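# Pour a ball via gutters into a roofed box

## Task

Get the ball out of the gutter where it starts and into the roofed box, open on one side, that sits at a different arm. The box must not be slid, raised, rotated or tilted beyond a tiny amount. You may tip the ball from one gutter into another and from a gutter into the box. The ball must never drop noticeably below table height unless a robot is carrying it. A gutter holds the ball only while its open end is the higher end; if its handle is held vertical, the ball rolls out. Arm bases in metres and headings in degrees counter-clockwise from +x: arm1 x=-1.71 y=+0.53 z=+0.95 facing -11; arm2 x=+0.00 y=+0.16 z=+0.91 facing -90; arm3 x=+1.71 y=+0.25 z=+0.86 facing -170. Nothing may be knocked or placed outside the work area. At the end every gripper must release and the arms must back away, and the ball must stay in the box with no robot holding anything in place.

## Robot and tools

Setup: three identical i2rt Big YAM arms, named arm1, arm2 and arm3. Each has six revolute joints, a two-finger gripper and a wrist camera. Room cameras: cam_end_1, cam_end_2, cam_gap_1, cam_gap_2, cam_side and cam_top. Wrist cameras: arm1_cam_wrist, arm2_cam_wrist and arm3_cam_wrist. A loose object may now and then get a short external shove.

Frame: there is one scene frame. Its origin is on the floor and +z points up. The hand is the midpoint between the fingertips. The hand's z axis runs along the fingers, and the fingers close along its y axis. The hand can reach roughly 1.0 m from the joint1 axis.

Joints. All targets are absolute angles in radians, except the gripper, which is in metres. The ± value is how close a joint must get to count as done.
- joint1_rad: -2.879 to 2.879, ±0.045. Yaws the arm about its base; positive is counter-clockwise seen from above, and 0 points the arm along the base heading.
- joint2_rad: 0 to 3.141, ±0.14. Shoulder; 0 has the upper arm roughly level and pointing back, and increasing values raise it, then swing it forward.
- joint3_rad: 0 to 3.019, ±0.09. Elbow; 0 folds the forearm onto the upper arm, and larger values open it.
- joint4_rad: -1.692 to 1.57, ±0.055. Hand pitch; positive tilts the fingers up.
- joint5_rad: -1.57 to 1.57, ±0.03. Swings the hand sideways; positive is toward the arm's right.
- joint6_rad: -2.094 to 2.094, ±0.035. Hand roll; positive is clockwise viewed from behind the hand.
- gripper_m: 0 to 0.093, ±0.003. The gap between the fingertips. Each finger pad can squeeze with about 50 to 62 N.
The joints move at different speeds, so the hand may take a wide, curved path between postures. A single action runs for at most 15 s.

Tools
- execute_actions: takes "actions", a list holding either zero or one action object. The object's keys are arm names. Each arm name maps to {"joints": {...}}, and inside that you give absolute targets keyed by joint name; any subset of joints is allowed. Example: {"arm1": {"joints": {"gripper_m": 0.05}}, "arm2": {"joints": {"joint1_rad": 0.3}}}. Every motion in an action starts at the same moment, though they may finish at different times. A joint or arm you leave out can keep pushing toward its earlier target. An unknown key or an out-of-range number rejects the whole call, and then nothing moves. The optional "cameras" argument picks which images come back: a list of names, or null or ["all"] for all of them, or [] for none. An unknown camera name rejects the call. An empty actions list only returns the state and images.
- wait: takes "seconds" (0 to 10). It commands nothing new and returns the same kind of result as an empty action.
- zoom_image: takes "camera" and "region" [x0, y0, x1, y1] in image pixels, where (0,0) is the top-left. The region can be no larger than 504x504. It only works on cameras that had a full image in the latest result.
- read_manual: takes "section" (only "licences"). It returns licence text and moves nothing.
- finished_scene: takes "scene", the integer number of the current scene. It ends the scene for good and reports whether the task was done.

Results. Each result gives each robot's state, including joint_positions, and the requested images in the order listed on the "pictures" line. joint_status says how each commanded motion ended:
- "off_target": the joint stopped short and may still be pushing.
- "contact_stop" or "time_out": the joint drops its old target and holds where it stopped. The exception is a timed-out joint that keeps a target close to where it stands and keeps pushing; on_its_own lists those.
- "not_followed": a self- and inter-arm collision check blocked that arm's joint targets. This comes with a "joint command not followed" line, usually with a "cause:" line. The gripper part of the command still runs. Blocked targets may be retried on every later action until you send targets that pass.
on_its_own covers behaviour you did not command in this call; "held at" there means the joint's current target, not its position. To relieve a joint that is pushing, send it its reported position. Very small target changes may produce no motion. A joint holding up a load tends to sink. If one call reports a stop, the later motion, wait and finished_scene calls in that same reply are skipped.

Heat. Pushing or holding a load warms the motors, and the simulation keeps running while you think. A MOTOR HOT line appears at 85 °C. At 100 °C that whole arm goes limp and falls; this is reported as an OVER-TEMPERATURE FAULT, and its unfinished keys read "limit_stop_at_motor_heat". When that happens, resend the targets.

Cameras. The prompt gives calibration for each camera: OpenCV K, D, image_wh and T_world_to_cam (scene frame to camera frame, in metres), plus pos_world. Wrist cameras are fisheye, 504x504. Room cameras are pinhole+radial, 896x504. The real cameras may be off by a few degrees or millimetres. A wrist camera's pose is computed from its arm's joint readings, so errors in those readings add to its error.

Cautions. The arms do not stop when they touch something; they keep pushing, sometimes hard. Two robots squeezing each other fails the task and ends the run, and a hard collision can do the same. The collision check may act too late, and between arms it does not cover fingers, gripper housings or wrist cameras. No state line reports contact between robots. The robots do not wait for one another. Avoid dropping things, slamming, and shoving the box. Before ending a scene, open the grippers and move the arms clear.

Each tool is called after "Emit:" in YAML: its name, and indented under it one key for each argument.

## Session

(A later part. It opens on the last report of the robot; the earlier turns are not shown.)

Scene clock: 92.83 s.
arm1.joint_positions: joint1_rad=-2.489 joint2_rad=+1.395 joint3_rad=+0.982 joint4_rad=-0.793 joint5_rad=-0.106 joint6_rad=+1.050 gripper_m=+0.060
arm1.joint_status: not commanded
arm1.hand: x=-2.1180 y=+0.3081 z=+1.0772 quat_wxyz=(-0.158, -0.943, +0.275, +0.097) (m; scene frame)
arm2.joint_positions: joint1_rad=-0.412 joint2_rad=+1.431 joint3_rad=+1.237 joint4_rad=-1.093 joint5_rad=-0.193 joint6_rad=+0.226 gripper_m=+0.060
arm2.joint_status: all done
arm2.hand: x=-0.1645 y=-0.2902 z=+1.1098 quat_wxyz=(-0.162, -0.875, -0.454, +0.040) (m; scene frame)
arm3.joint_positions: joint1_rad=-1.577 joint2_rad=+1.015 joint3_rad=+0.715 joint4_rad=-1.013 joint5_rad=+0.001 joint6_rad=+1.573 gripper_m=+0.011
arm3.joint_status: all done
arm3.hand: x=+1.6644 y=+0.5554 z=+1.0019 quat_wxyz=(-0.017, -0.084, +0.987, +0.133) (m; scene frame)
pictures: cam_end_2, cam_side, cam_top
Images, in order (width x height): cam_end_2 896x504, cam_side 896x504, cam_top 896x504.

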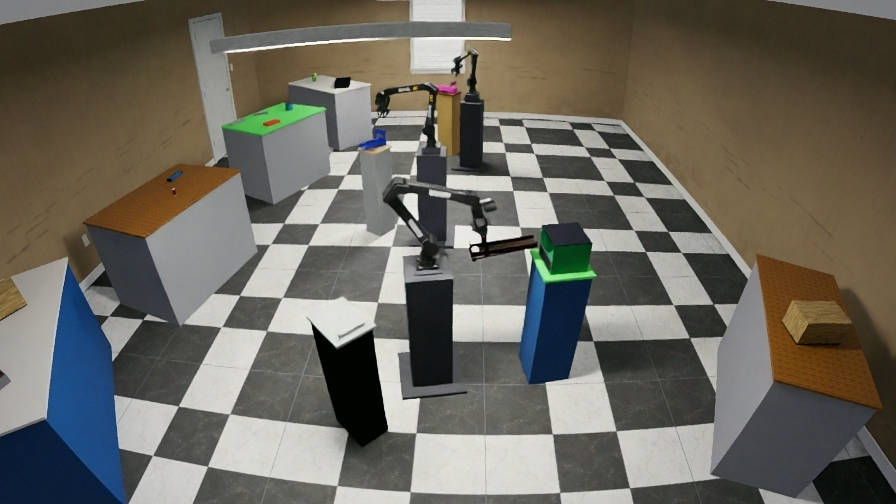

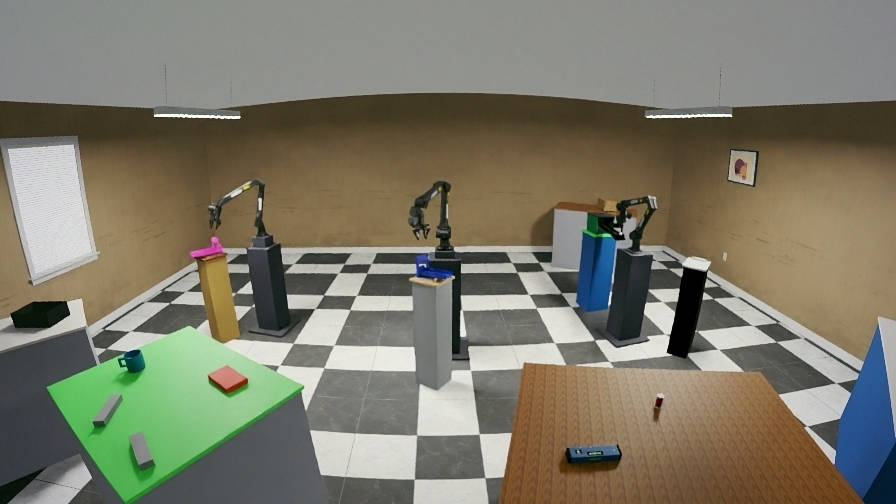

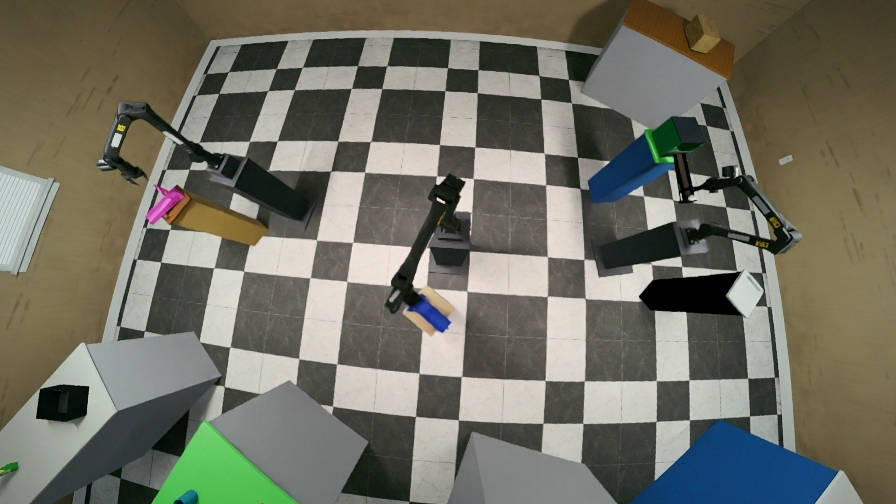

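Emit:
execute_actions:
  actions:
    - {"arm3":{"joints":{"joint1_rad":-1.655,"joint2_rad":1.05,"joint3_rad":0.85}}}
  cameras: ["cam_end_2","cam_side","cam_top"]

Emit:
zoom_image:
  camera: "cam_end_2"
  region: [440,180,610,300]

Emit:
zoom_image:
  camera: "cam_top"
  region: [630,110,760,230]

Emit:
zoom_image:
  camera: "cam_side"
  region: [570,190,660,250]

Scene clock: 95.27 s.
arm1.joint_positions: joint1_rad=-2.489 joint2_rad=+1.395 joint3_rad=+0.982 joint4_rad=-0.793 joint5_rad=-0.106 joint6_rad=+1.050 gripper_m=+0.060
arm1.joint_status: not commanded
arm1.hand: x=-2.1180 y=+0.3081 z=+1.0772 quat_wxyz=(-0.158, -0.943, +0.275, +0.097) (m; scene frame)
arm2.joint_positions: joint1_rad=-0.412 joint2_rad=+1.431 joint3_rad=+1.237 joint4_rad=-1.093 joint5_rad=-0.193 joint6_rad=+0.226 gripper_m=+0.060
arm2.joint_status: not commanded
arm2.hand: x=-0.1645 y=-0.2902 z=+1.1098 quat_wxyz=(-0.162, -0.875, -0.454, +0.040) (m; scene frame)
arm3.joint_positions: joint1_rad=-1.656 joint2_rad=+1.055 joint3_rad=+0.784 joint4_rad=-1.013 joint5_rad=+0.001 joint6_rad=+1.573 gripper_m=+0.011
arm3.joint_status: all done
arm3.hand: x=+1.6862 y=+0.5827 z=+1.0199 quat_wxyz=(-0.013, -0.045, +0.988, +0.147) (m; scene frame)
pictures: cam_end_2, cam_side, cam_top
Images, in order (width x height): cam_end_2 896x504, cam_side 896x504, cam_top 896x504.

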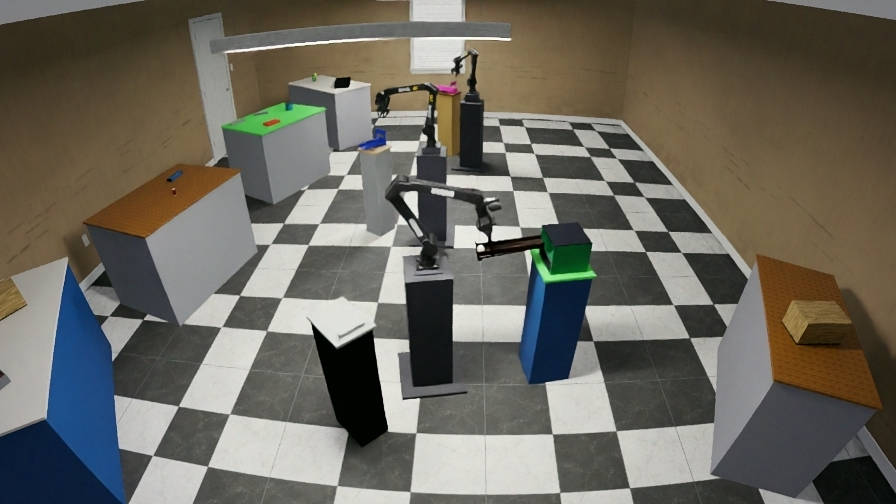

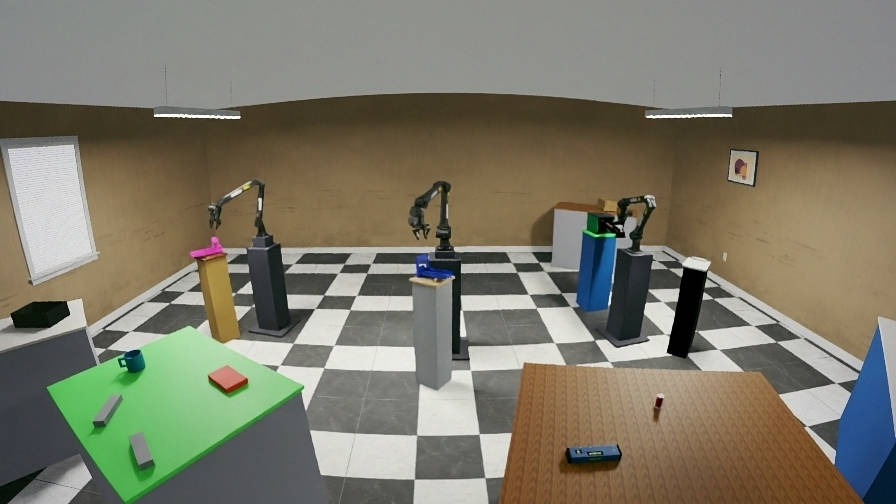

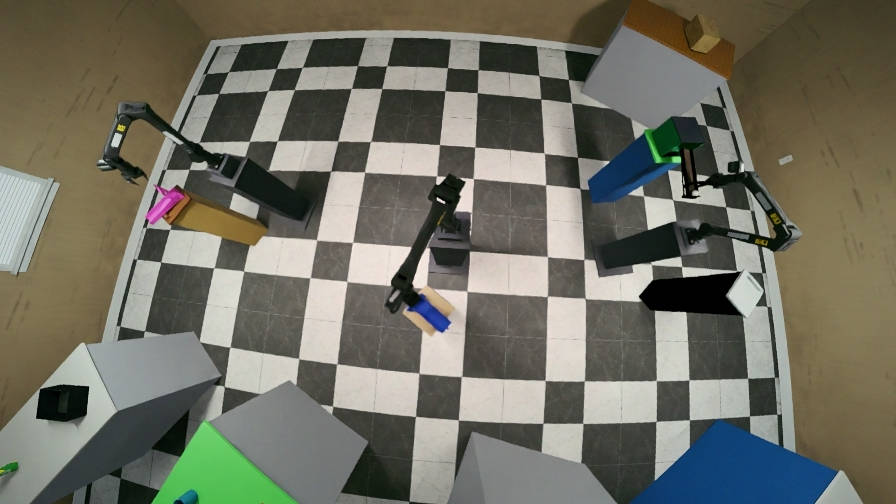

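Region (440, 180, 610, 300) of cam_end_2's 896x504 image, scaled by 2.965, with more detail than that image has; it fills the top 356 rows of this view, and the rest is white.

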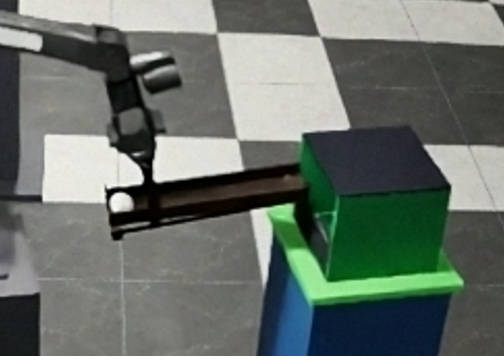

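Region (630, 110, 760, 230) of cam_top's 896x504 image, scaled by 3.877, with more detail than that image has; it fills the top 465 rows of this view, and the rest is white.

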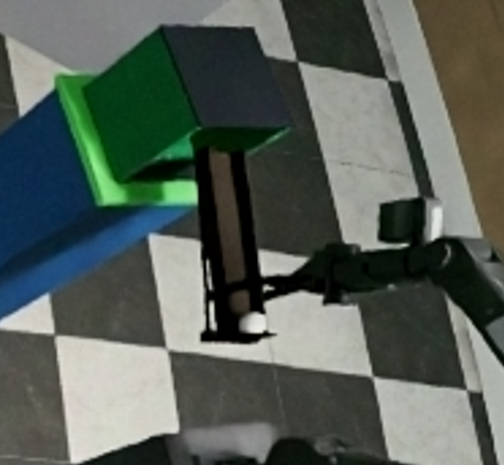

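Region (570, 190, 660, 250) of cam_side's 896x504 image, scaled by 5.600, with more detail than that image has.

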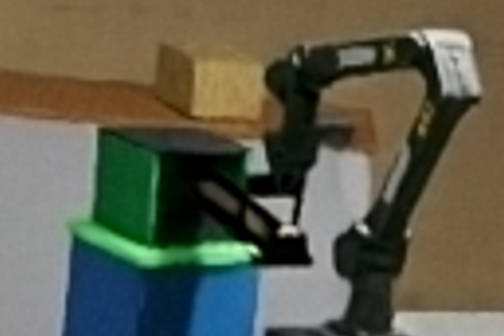

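Emit:
execute_actions:
  actions:
    - {"arm3":{"joints":{"joint2_rad":1.145,"joint3_rad":0.955,"joint4_rad":-1.055}}}
  cameras: []

Emit:
execute_actions:
  actions:
    - {"arm3":{"joints":{"joint2_rad":1.24,"joint3_rad":1.06,"joint4_rad":-1.095}}}
  cameras: ["cam_end_2","cam_side"]

Emit:
zoom_image:
  camera: "cam_end_2"
  region: [440,180,610,300]

Emit:
zoom_image:
  camera: "cam_side"
  region: [570,190,660,250]

Scene clock: 97.20 s.
arm1.joint_positions: joint1_rad=-2.489 joint2_rad=+1.395 joint3_rad=+0.982 joint4_rad=-0.793 joint5_rad=-0.106 joint6_rad=+1.050 gripper_m=+0.060
arm1.joint_status: not commanded
arm1.hand: x=-2.1180 y=+0.3081 z=+1.0772 quat_wxyz=(-0.158, -0.943, +0.275, +0.097) (m; scene frame)
arm2.joint_positions: joint1_rad=-0.412 joint2_rad=+1.431 joint3_rad=+1.237 joint4_rad=-1.093 joint5_rad=-0.193 joint6_rad=+0.226 gripper_m=+0.060
arm2.joint_status: not commanded
arm2.hand: x=-0.1645 y=-0.2902 z=+1.1098 quat_wxyz=(-0.162, -0.875, -0.454, +0.040) (m; scene frame)
arm3.joint_positions: joint1_rad=-1.656 joint2_rad=+1.155 joint3_rad=+0.887 joint4_rad=-1.055 joint5_rad=+0.001 joint6_rad=+1.573 gripper_m=+0.011
arm3.joint_status: all done
arm3.hand: x=+1.6837 y=+0.6104 z=+1.0294 quat_wxyz=(-0.012, -0.045, +0.991, +0.128) (m; scene frame)
pictures: none
No camera images: the call's "cameras" was empty. Leave "cameras" out to get every camera's image.

Scene clock: 97.97 s.
arm1.joint_positions: joint1_rad=-2.489 joint2_rad=+1.395 joint3_rad=+0.982 joint4_rad=-0.793 joint5_rad=-0.106 joint6_rad=+1.050 gripper_m=+0.060
arm1.joint_status: not commanded
arm1.hand: x=-2.1180 y=+0.3081 z=+1.0772 quat_wxyz=(-0.158, -0.943, +0.275, +0.097) (m; scene frame)
arm2.joint_positions: joint1_rad=-0.412 joint2_rad=+1.431 joint3_rad=+1.237 joint4_rad=-1.093 joint5_rad=-0.193 joint6_rad=+0.226 gripper_m=+0.060
arm2.joint_status: not commanded
arm2.hand: x=-0.1645 y=-0.2902 z=+1.1098 quat_wxyz=(-0.162, -0.875, -0.454, +0.040) (m; scene frame)
arm3.joint_positions: joint1_rad=-1.656 joint2_rad=+1.250 joint3_rad=+0.993 joint4_rad=-1.097 joint5_rad=+0.001 joint6_rad=+1.573 gripper_m=+0.011
arm3.joint_status: all done
arm3.hand: x=+1.6810 y=+0.6400 z=+1.0390 quat_wxyz=(-0.012, -0.045, +0.993, +0.113) (m; scene frame)
pictures: cam_end_2, cam_side
Images, in order (width x height): cam_end_2 896x504, cam_side 896x504.

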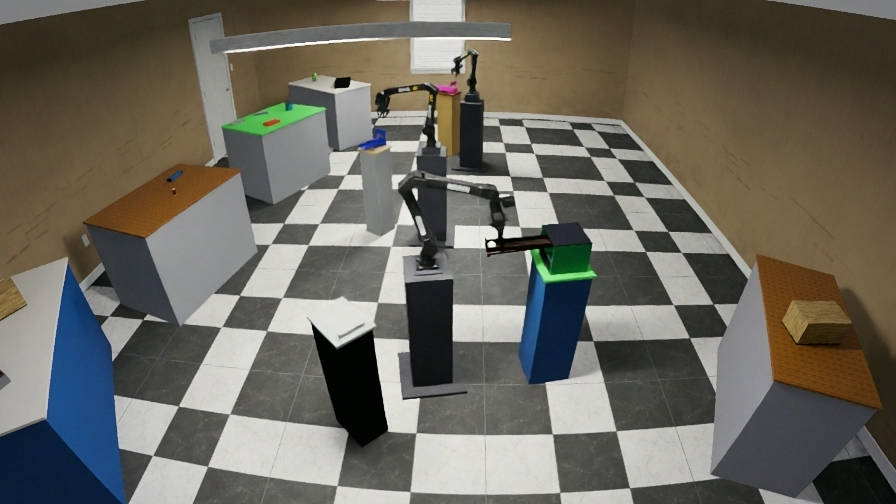

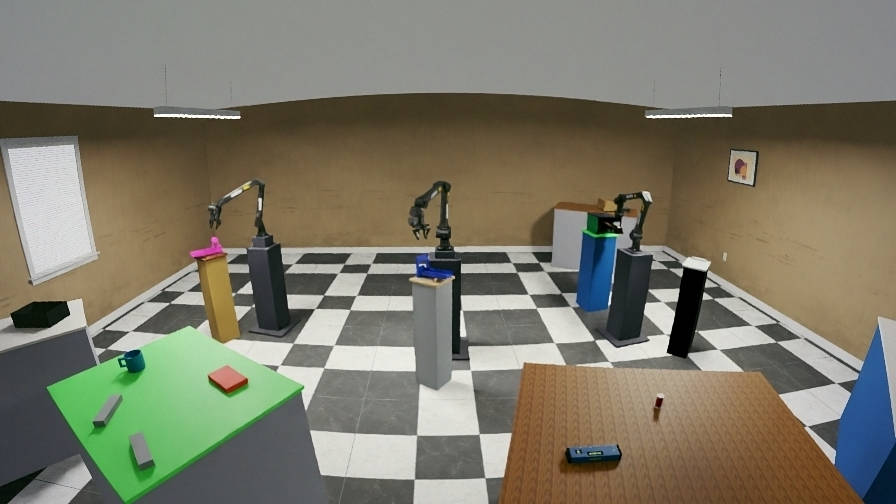

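Region (440, 180, 610, 300) of cam_end_2's 896x504 image, scaled by 2.965, with more detail than that image has; it fills the top 356 rows of this view, and the rest is white.

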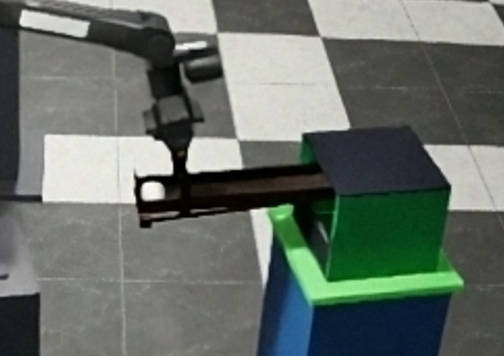

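Region (570, 190, 660, 250) of cam_side's 896x504 image, scaled by 5.600, with more detail than that image has.

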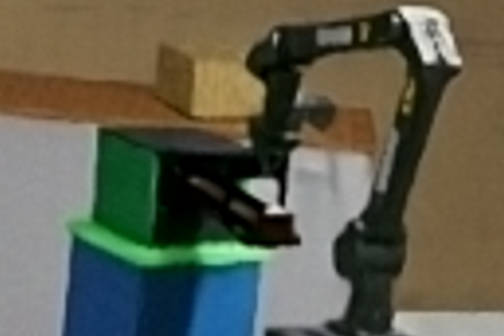

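Emit:
execute_actions:
  actions:
    - {"arm3":{"joints":{"joint2_rad":1.295,"joint3_rad":1.14,"joint4_rad":-1.175}}}
  cameras: []

Emit:
execute_actions:
  actions:
    - {"arm3":{"joints":{"joint2_rad":1.345,"joint3_rad":1.22,"joint4_rad":-1.26}}}
  cameras: ["cam_end_2"]

Emit:
zoom_image:
  camera: "cam_end_2"
  region: [440,180,610,300]

Scene clock: 99.90 s.
arm1.joint_positions: joint1_rad=-2.489 joint2_rad=+1.395 joint3_rad=+0.982 joint4_rad=-0.793 joint5_rad=-0.106 joint6_rad=+1.050 gripper_m=+0.060
arm1.joint_status: not commanded
arm1.hand: x=-2.1180 y=+0.3081 z=+1.0772 quat_wxyz=(-0.158, -0.943, +0.275, +0.097) (m; scene frame)
arm2.joint_positions: joint1_rad=-0.412 joint2_rad=+1.431 joint3_rad=+1.237 joint4_rad=-1.093 joint5_rad=-0.193 joint6_rad=+0.226 gripper_m=+0.060
arm2.joint_status: not commanded
arm2.hand: x=-0.1645 y=-0.2902 z=+1.1098 quat_wxyz=(-0.162, -0.875, -0.454, +0.040) (m; scene frame)
arm3.joint_positions: joint1_rad=-1.656 joint2_rad=+1.301 joint3_rad=+1.070 joint4_rad=-1.173 joint5_rad=+0.001 joint6_rad=+1.573 gripper_m=+0.011
arm3.joint_status: all done
arm3.hand: x=+1.6802 y=+0.6498 z=+1.0489 quat_wxyz=(-0.010, -0.046, +0.995, +0.088) (m; scene frame)
pictures: none
No camera images: the call's "cameras" was empty. Leave "cameras" out to get every camera's image.

Scene clock: 100.73 s.
arm1.joint_positions: joint1_rad=-2.489 joint2_rad=+1.395 joint3_rad=+0.982 joint4_rad=-0.793 joint5_rad=-0.106 joint6_rad=+1.050 gripper_m=+0.060
arm1.joint_status: not commanded
arm1.hand: x=-2.1180 y=+0.3081 z=+1.0772 quat_wxyz=(-0.158, -0.943, +0.275, +0.097) (m; scene frame)
arm2.joint_positions: joint1_rad=-0.412 joint2_rad=+1.431 joint3_rad=+1.237 joint4_rad=-1.093 joint5_rad=-0.193 joint6_rad=+0.226 gripper_m=+0.060
arm2.joint_status: not commanded
arm2.hand: x=-0.1645 y=-0.2902 z=+1.1098 quat_wxyz=(-0.162, -0.875, -0.454, +0.040) (m; scene frame)
arm3.joint_positions: joint1_rad=-1.656 joint2_rad=+1.352 joint3_rad=+1.150 joint4_rad=-1.257 joint5_rad=+0.001 joint6_rad=+1.573 gripper_m=+0.011
arm3.joint_status: all done
arm3.hand: x=+1.6795 y=+0.6582 z=+1.0595 quat_wxyz=(-0.009, -0.046, +0.997, +0.061) (m; scene frame)
pictures: cam_end_2
Images, in order (width x height): cam_end_2 896x504.

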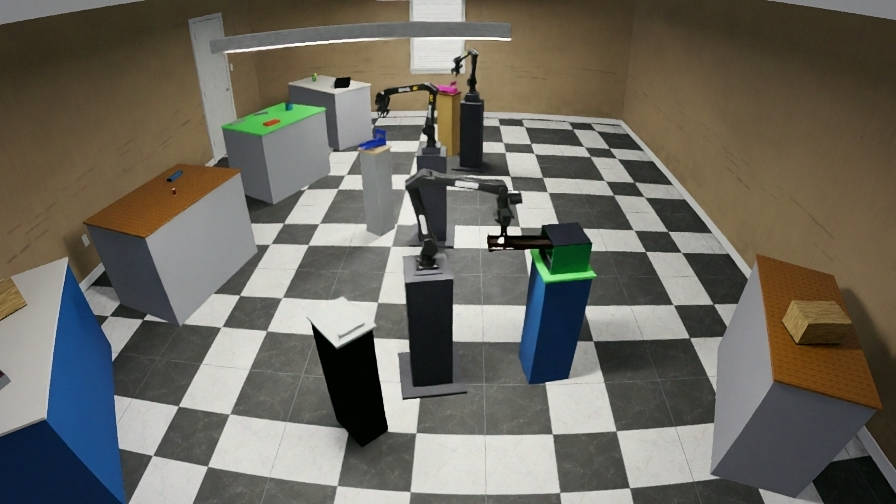

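Region (440, 180, 610, 300) of cam_end_2's 896x504 image, scaled by 2.965, with more detail than that image has; it fills the top 356 rows of this view, and the rest is white.

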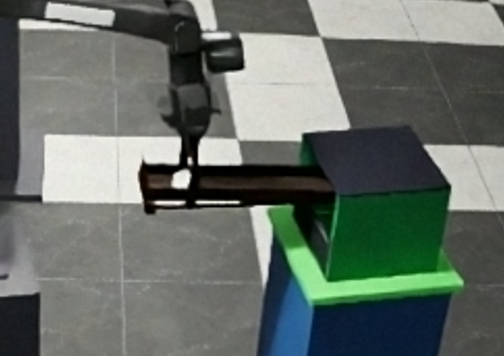

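Emit:
wait:
  seconds: 2

Emit:
zoom_image:
  camera: "cam_end_2"
  region: [440,180,610,300]

Scene clock: 103.07 s.
arm1.joint_positions: joint1_rad=-2.489 joint2_rad=+1.395 joint3_rad=+0.982 joint4_rad=-0.793 joint5_rad=-0.106 joint6_rad=+1.050 gripper_m=+0.060
arm1.joint_status: not commanded
arm1.hand: x=-2.1180 y=+0.3081 z=+1.0772 quat_wxyz=(-0.158, -0.943, +0.275, +0.097) (m; scene frame)
arm2.joint_positions: joint1_rad=-0.412 joint2_rad=+1.431 joint3_rad=+1.237 joint4_rad=-1.093 joint5_rad=-0.193 joint6_rad=+0.226 gripper_m=+0.060
arm2.joint_status: not commanded
arm2.hand: x=-0.1645 y=-0.2902 z=+1.1098 quat_wxyz=(-0.162, -0.875, -0.454, +0.040) (m; scene frame)
arm3.joint_positions: joint1_rad=-1.656 joint2_rad=+1.352 joint3_rad=+1.150 joint4_rad=-1.260 joint5_rad=+0.001 joint6_rad=+1.573 gripper_m=+0.011
arm3.joint_status: all done
arm3.hand: x=+1.6796 y=+0.6575 z=+1.0594 quat_wxyz=(-0.009, -0.046, +0.997, +0.059) (m; scene frame)
wait: 2.00 s; at rest from the start
pictures: arm1_cam_wrist, arm2_cam_wrist, arm3_cam_wrist, cam_end_1, cam_end_2, cam_gap_1, cam_gap_2, cam_side, cam_top
camera_calibration (this result's frames):
arm1_cam_wrist: T_world_to_cam=[[0.486028, 0.800894, -0.34978, 1.15698], [0.830847, -0.299307, 0.469157, 1.35835], [0.271054, -0.518637, -0.810892, 1.72885], [0, 0, 0, 1]] pos_world=[-2.15952, 0.37659, 1.16932]
arm2_cam_wrist: T_world_to_cam=[[-0.80335, 0.542835, -0.244864, 0.293257], [0.437006, 0.816715, 0.376832, -0.103984], [0.404542, 0.195721, -0.893331, 1.23452], [0, 0, 0, 1]] pos_world=[-0.218384, -0.315886, 1.21383]
arm3_cam_wrist: T_world_to_cam=[[0.0888292, -0.990486, -0.105101, 0.608322], [-0.802022, -0.133698, 0.582139, 0.821742], [-0.590652, 0.0325823, -0.806268, 1.94556], [0, 0, 0, 1]] pos_world=[1.75417, 0.649009, 1.15421]
Images, in order (width x height): arm1_cam_wrist 504x504, arm2_cam_wrist 504x504, arm3_cam_wrist 504x504, cam_end_1 896x504, cam_end_2 896x504, cam_gap_1 896x504, cam_gap_2 896x504, cam_side 896x504, cam_top 896x504.

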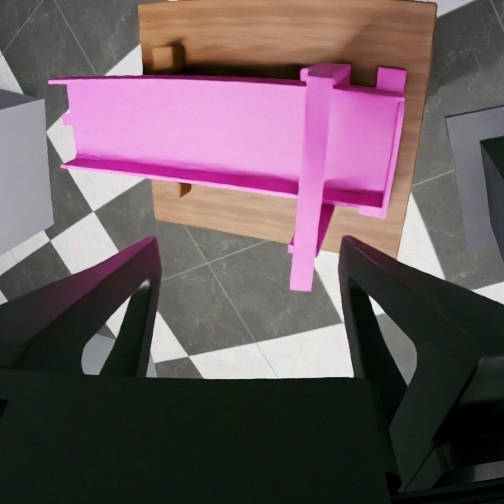

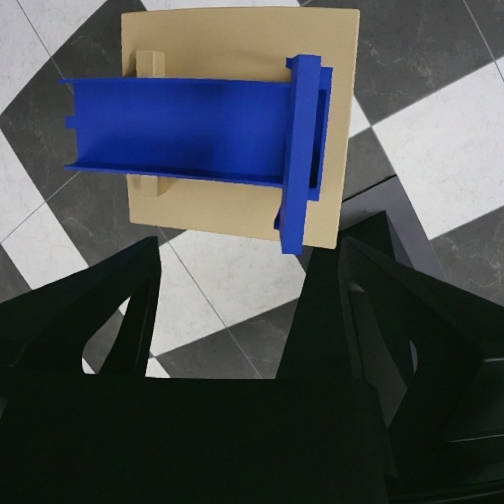

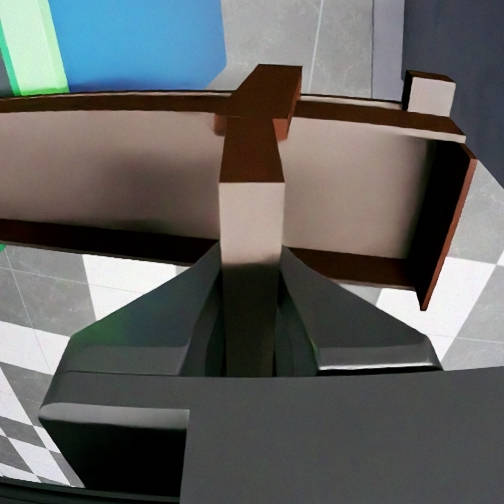

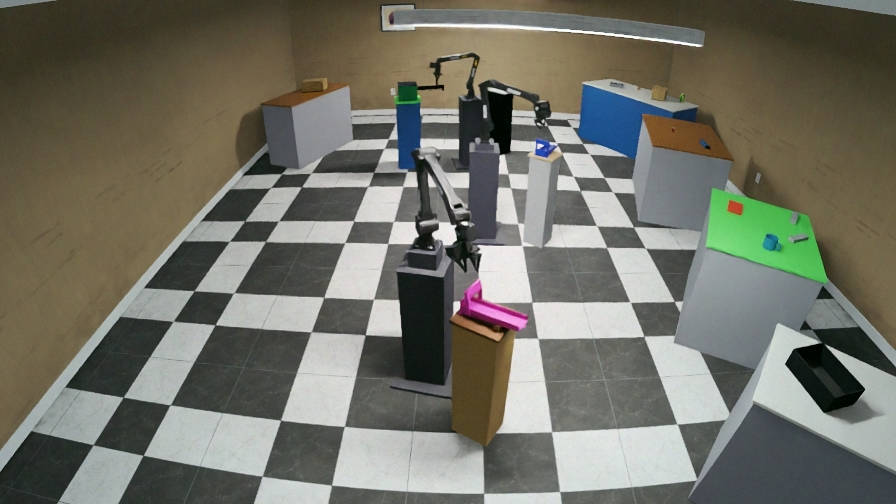

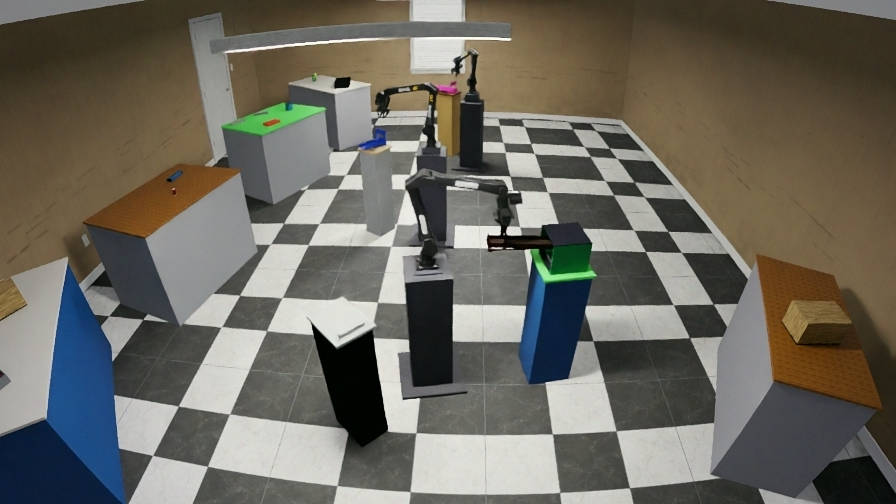

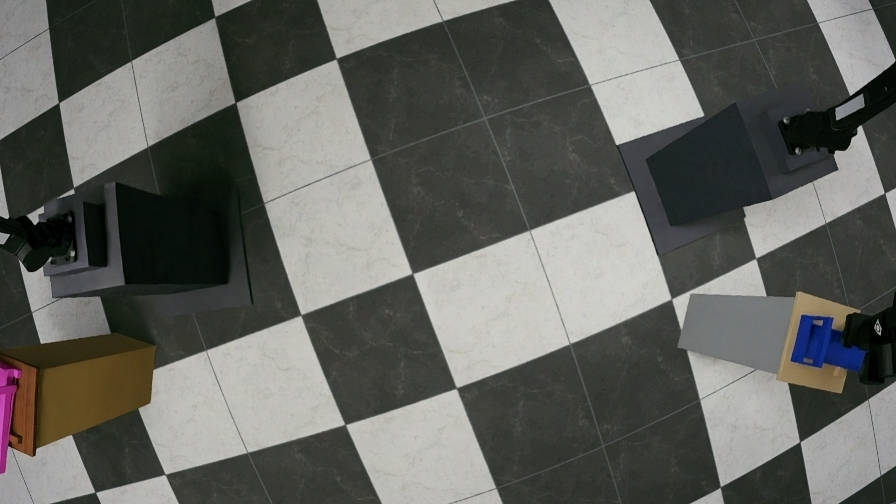

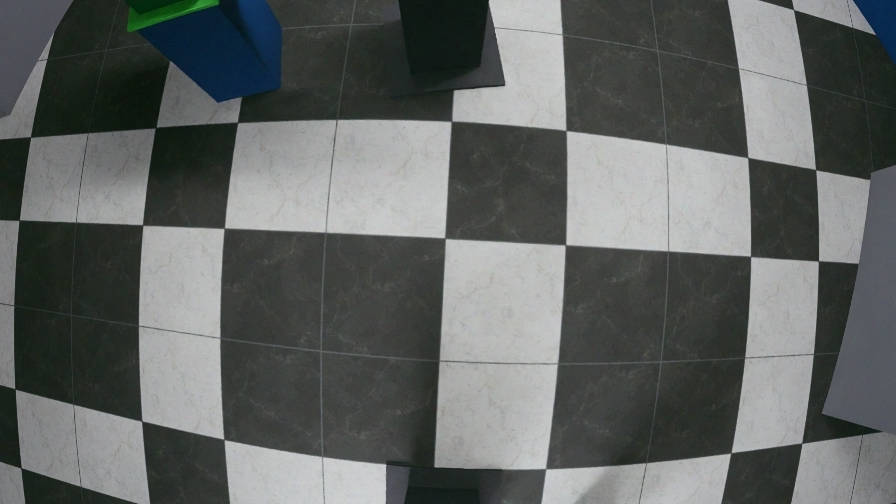

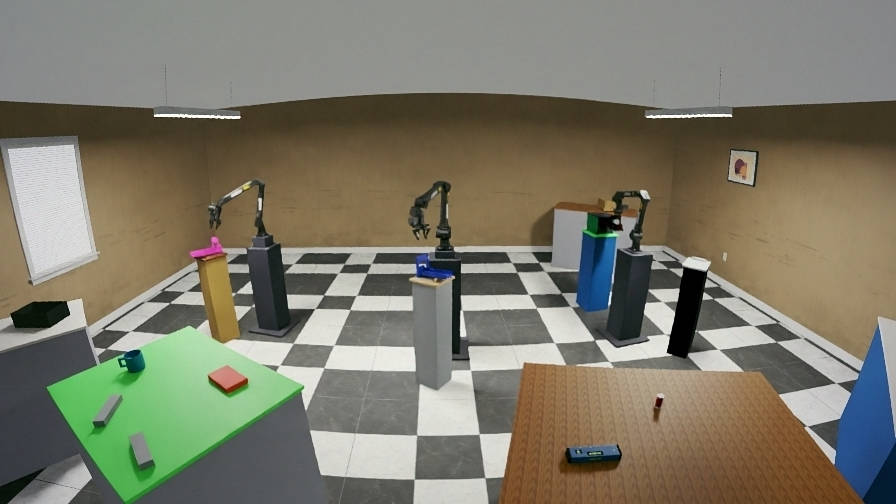

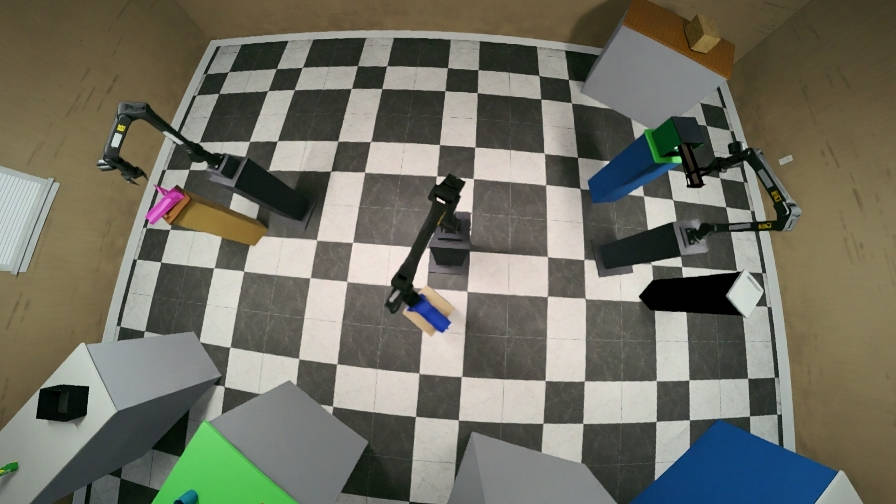

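Region (440, 180, 610, 300) of cam_end_2's 896x504 image, scaled by 2.965, with more detail than that image has; it fills the top 356 rows of this view, and the rest is white.

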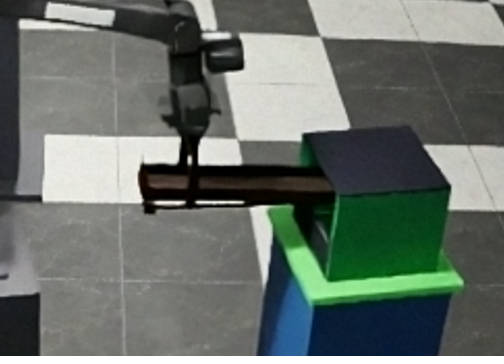

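Emit:
execute_actions:
  actions:
    - {"arm3":{"joints":{"joint2_rad":1.26,"joint3_rad":1.07}}}
  cameras: []

Emit:
execute_actions:
  actions:
    - {"arm3":{"joints":{"joint2_rad":1.16,"joint3_rad":0.98}}}
  cameras: []

Emit:
execute_actions:
  actions:
    - {"arm3":{"joints":{"joint2_rad":1.04,"joint3_rad":0.87}}}
  cameras: ["cam_end_2"]

Scene clock: 104.67 s.
arm1.joint_positions: joint1_rad=-2.489 joint2_rad=+1.395 joint3_rad=+0.982 joint4_rad=-0.793 joint5_rad=-0.106 joint6_rad=+1.050 gripper_m=+0.060
arm1.joint_status: not commanded
arm1.hand: x=-2.1180 y=+0.3081 z=+1.0772 quat_wxyz=(-0.158, -0.943, +0.275, +0.097) (m; scene frame)
arm2.joint_positions: joint1_rad=-0.412 joint2_rad=+1.431 joint3_rad=+1.237 joint4_rad=-1.093 joint5_rad=-0.193 joint6_rad=+0.226 gripper_m=+0.060
arm2.joint_status: not commanded
arm2.hand: x=-0.1645 y=-0.2902 z=+1.1098 quat_wxyz=(-0.162, -0.875, -0.454, +0.040) (m; scene frame)
arm3.joint_positions: joint1_rad=-1.656 joint2_rad=+1.276 joint3_rad=+1.044 joint4_rad=-1.263 joint5_rad=+0.001 joint6_rad=+1.573 gripper_m=+0.011
arm3.joint_status: all done
arm3.hand: x=+1.6831 y=+0.6183 z=+1.0450 quat_wxyz=(-0.008, -0.046, +0.998, +0.043) (m; scene frame)
pictures: none
No camera images: the call's "cameras" was empty. Leave "cameras" out to get every camera's image.

Scene clock: 105.53 s.
arm1.joint_positions: joint1_rad=-2.489 joint2_rad=+1.395 joint3_rad=+0.982 joint4_rad=-0.793 joint5_rad=-0.106 joint6_rad=+1.050 gripper_m=+0.060
arm1.joint_status: not commanded
arm1.hand: x=-2.1180 y=+0.3081 z=+1.0772 quat_wxyz=(-0.158, -0.943, +0.275, +0.097) (m; scene frame)
arm2.joint_positions: joint1_rad=-0.412 joint2_rad=+1.431 joint3_rad=+1.237 joint4_rad=-1.093 joint5_rad=-0.193 joint6_rad=+0.226 gripper_m=+0.060
arm2.joint_status: not commanded
arm2.hand: x=-0.1645 y=-0.2902 z=+1.1098 quat_wxyz=(-0.162, -0.875, -0.454, +0.040) (m; scene frame)
arm3.joint_positions: joint1_rad=-1.656 joint2_rad=+1.176 joint3_rad=+0.953 joint4_rad=-1.264 joint5_rad=+0.001 joint6_rad=+1.573 gripper_m=+0.011
arm3.joint_status: all done
arm3.hand: x=+1.6865 y=+0.5830 z=+1.0411 quat_wxyz=(-0.008, -0.046, +0.998, +0.046) (m; scene frame)
pictures: none
No camera images: the call's "cameras" was empty. Leave "cameras" out to get every camera's image.

Scene clock: 106.53 s.
arm1.joint_positions: joint1_rad=-2.489 joint2_rad=+1.395 joint3_rad=+0.982 joint4_rad=-0.793 joint5_rad=-0.106 joint6_rad=+1.050 gripper_m=+0.060
arm1.joint_status: not commanded
arm1.hand: x=-2.1180 y=+0.3081 z=+1.0772 quat_wxyz=(-0.158, -0.943, +0.275, +0.097) (m; scene frame)
arm2.joint_positions: joint1_rad=-0.412 joint2_rad=+1.431 joint3_rad=+1.237 joint4_rad=-1.093 joint5_rad=-0.193 joint6_rad=+0.226 gripper_m=+0.060
arm2.joint_status: not commanded
arm2.hand: x=-0.1645 y=-0.2902 z=+1.1098 quat_wxyz=(-0.162, -0.875, -0.454, +0.040) (m; scene frame)
arm3.joint_positions: joint1_rad=-1.656 joint2_rad=+1.052 joint3_rad=+0.843 joint4_rad=-1.264 joint5_rad=+0.001 joint6_rad=+1.573 gripper_m=+0.011
arm3.joint_status: all done
arm3.hand: x=+1.6903 y=+0.5419 z=+1.0333 quat_wxyz=(-0.009, -0.046, +0.997, +0.054) (m; scene frame)
pictures: cam_end_2
Images, in order (width x height): cam_end_2 896x504.

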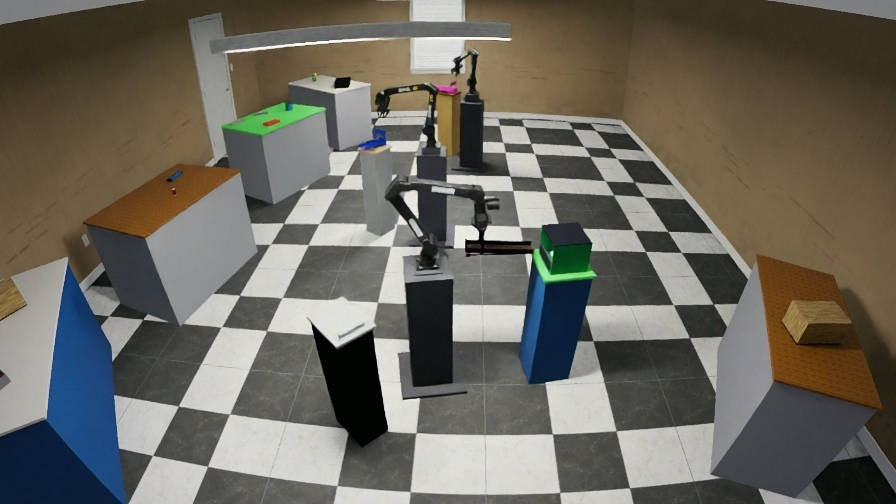

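Emit:
execute_actions:
  actions:
    - {"arm3":{"joints":{"joint1_rad":-0.6,"joint6_rad":-0.09}}}
  cameras: []

Emit:
execute_actions:
  actions:
    - {"arm3":{"joints":{"joint1_rad":2.122,"joint2_rad":1.78,"joint3_rad":1.765,"joint4_rad":-1.298,"joint5_rad":-0.2}}}
  cameras: []

Emit:
execute_actions:
  actions:
    - {"arm3":{"joints":{"joint2_rad":1.91}}}
  cameras: ["arm3_cam_wrist","cam_end_2"]

Scene clock: 109.40 s.
arm1.joint_positions: joint1_rad=-2.489 joint2_rad=+1.395 joint3_rad=+0.982 joint4_rad=-0.793 joint5_rad=-0.106 joint6_rad=+1.050 gripper_m=+0.060
arm1.joint_status: not commanded
arm1.hand: x=-2.1180 y=+0.3081 z=+1.0772 quat_wxyz=(-0.158, -0.943, +0.275, +0.097) (m; scene frame)
arm2.joint_positions: joint1_rad=-0.412 joint2_rad=+1.431 joint3_rad=+1.237 joint4_rad=-1.093 joint5_rad=-0.193 joint6_rad=+0.226 gripper_m=+0.060
arm2.joint_status: not commanded
arm2.hand: x=-0.1645 y=-0.2902 z=+1.1098 quat_wxyz=(-0.162, -0.875, -0.454, +0.040) (m; scene frame)
arm3.joint_positions: joint1_rad=-0.601 joint2_rad=+1.052 joint3_rad=+0.843 joint4_rad=-1.264 joint5_rad=+0.000 joint6_rad=-0.081 gripper_m=+0.012
arm3.joint_status: all done
arm3.hand: x=+1.4522 y=+0.3717 z=+1.0351 quat_wxyz=(+0.015, -0.984, +0.169, +0.055) (m; scene frame)
pictures: none
No camera images: the call's "cameras" was empty. Leave "cameras" out to get every camera's image.

Scene clock: 112.07 s.
arm1.joint_positions: joint1_rad=-2.489 joint2_rad=+1.395 joint3_rad=+0.982 joint4_rad=-0.793 joint5_rad=-0.106 joint6_rad=+1.050 gripper_m=+0.060
arm1.joint_status: not commanded
arm1.hand: x=-2.1180 y=+0.3081 z=+1.0772 quat_wxyz=(-0.158, -0.943, +0.275, +0.097) (m; scene frame)
arm2.joint_positions: joint1_rad=-0.412 joint2_rad=+1.431 joint3_rad=+1.237 joint4_rad=-1.093 joint5_rad=-0.193 joint6_rad=+0.226 gripper_m=+0.060
arm2.joint_status: not commanded
arm2.hand: x=-0.1645 y=-0.2902 z=+1.1098 quat_wxyz=(-0.162, -0.875, -0.454, +0.040) (m; scene frame)
arm3.joint_positions: joint1_rad=+2.125 joint2_rad=+1.822 joint3_rad=+1.715 joint4_rad=-1.294 joint5_rad=-0.198 joint6_rad=-0.084 gripper_m=+0.012
arm3.joint_status: all done
arm3.hand: x=+2.1462 y=-0.1723 z=+1.0518 quat_wxyz=(-0.111, -0.357, -0.926, -0.053) (m; scene frame)
pictures: none
No camera images: the call's "cameras" was empty. Leave "cameras" out to get every camera's image.

Scene clock: 113.30 s.
arm1.joint_positions: joint1_rad=-2.489 joint2_rad=+1.395 joint3_rad=+0.982 joint4_rad=-0.793 joint5_rad=-0.106 joint6_rad=+1.050 gripper_m=+0.060
arm1.joint_status: not commanded
arm1.hand: x=-2.1180 y=+0.3081 z=+1.0772 quat_wxyz=(-0.158, -0.943, +0.275, +0.097) (m; scene frame)
arm2.joint_positions: joint1_rad=-0.412 joint2_rad=+1.431 joint3_rad=+1.237 joint4_rad=-1.093 joint5_rad=-0.193 joint6_rad=+0.226 gripper_m=+0.060
arm2.joint_status: not commanded
arm2.hand: x=-0.1645 y=-0.2902 z=+1.1098 quat_wxyz=(-0.162, -0.875, -0.454, +0.040) (m; scene frame)
arm3.joint_positions: joint1_rad=+2.125 joint2_rad=+1.940 joint3_rad=+1.715 joint4_rad=-1.294 joint5_rad=-0.198 joint6_rad=-0.084 gripper_m=+0.012
arm3.joint_status: all done
arm3.hand: x=+2.1481 y=-0.1748 z=+0.9832 quat_wxyz=(-0.059, -0.364, -0.926, -0.079) (m; scene frame)
pictures: arm3_cam_wrist, cam_end_2
camera_calibration (this result's frames):
arm3_cam_wrist: T_world_to_cam=[[-0.668035, -0.72323, -0.175122, 1.47572], [-0.685479, 0.506521, 0.523025, 1.05029], [-0.289564, 0.469442, -0.834133, 1.64493], [0, 0, 0, 1]] pos_world=[2.1821, -0.236906, 1.0812]
Images, in order (width x height): arm3_cam_wrist 504x504, cam_end_2 896x504.

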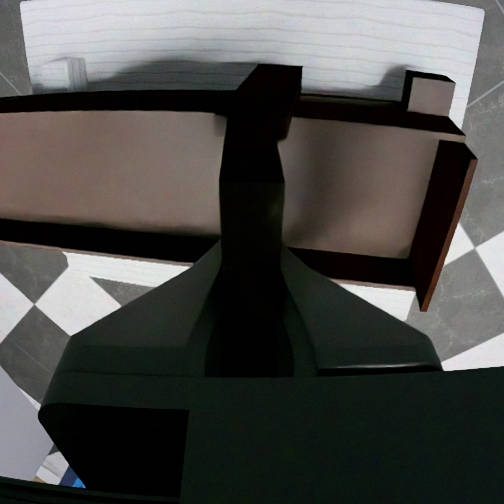

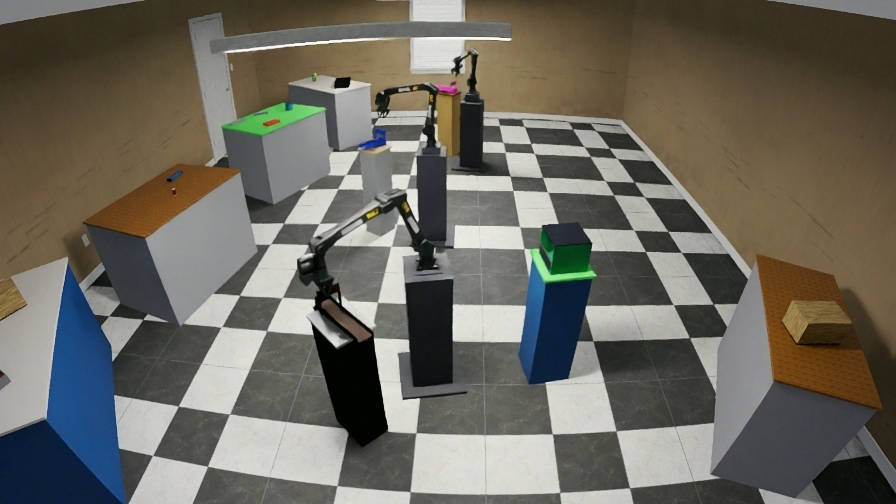

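Emit:
execute_actions:
  actions:
    - {"arm3":{"joints":{"joint2_rad":1.955,"joint3_rad":1.72,"joint4_rad":-1.3}}}
  cameras: ["arm3_cam_wrist"]

Scene clock: 114.43 s.
arm1.joint_positions: joint1_rad=-2.489 joint2_rad=+1.395 joint3_rad=+0.982 joint4_rad=-0.793 joint5_rad=-0.106 joint6_rad=+1.050 gripper_m=+0.060
arm1.joint_status: not commanded
arm1.hand: x=-2.1180 y=+0.3081 z=+1.0772 quat_wxyz=(-0.158, -0.943, +0.275, +0.097) (m; scene frame)
arm2.joint_positions: joint1_rad=-0.412 joint2_rad=+1.431 joint3_rad=+1.237 joint4_rad=-1.093 joint5_rad=-0.193 joint6_rad=+0.226 gripper_m=+0.060
arm2.joint_status: not commanded
arm2.hand: x=-0.1645 y=-0.2902 z=+1.1098 quat_wxyz=(-0.162, -0.875, -0.454, +0.040) (m; scene frame)
arm3.joint_positions: joint1_rad=+2.125 joint2_rad=+1.959 joint3_rad=+1.701 joint4_rad=-1.294 joint5_rad=-0.198 joint6_rad=-0.084 gripper_m=+0.012
arm3.joint_status: all done
arm3.hand: x=+2.1448 y=-0.1713 z=+0.9671 quat_wxyz=(-0.045, -0.365, -0.926, -0.086) (m; scene frame)
pictures: arm3_cam_wrist
camera_calibration (this result's frames):
arm3_cam_wrist: T_world_to_cam=[[-0.671971, -0.71889, -0.177909, 1.48515], [-0.67375, 0.493706, 0.549832, 1.00138], [-0.307435, 0.489337, -0.816108, 1.65319], [0, 0, 0, 1]] pos_world=[2.1809, -0.235695, 1.06281]
Images, in order (width x height): arm3_cam_wrist 504x504.

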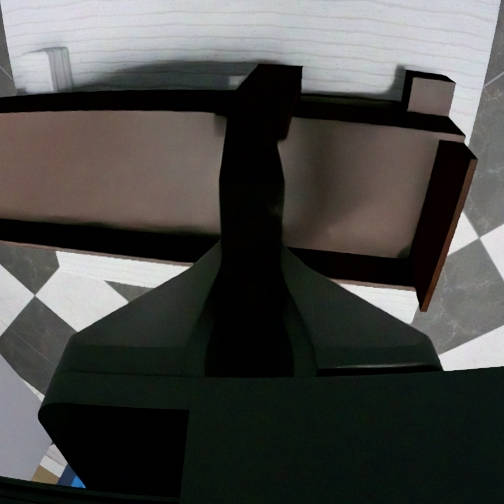

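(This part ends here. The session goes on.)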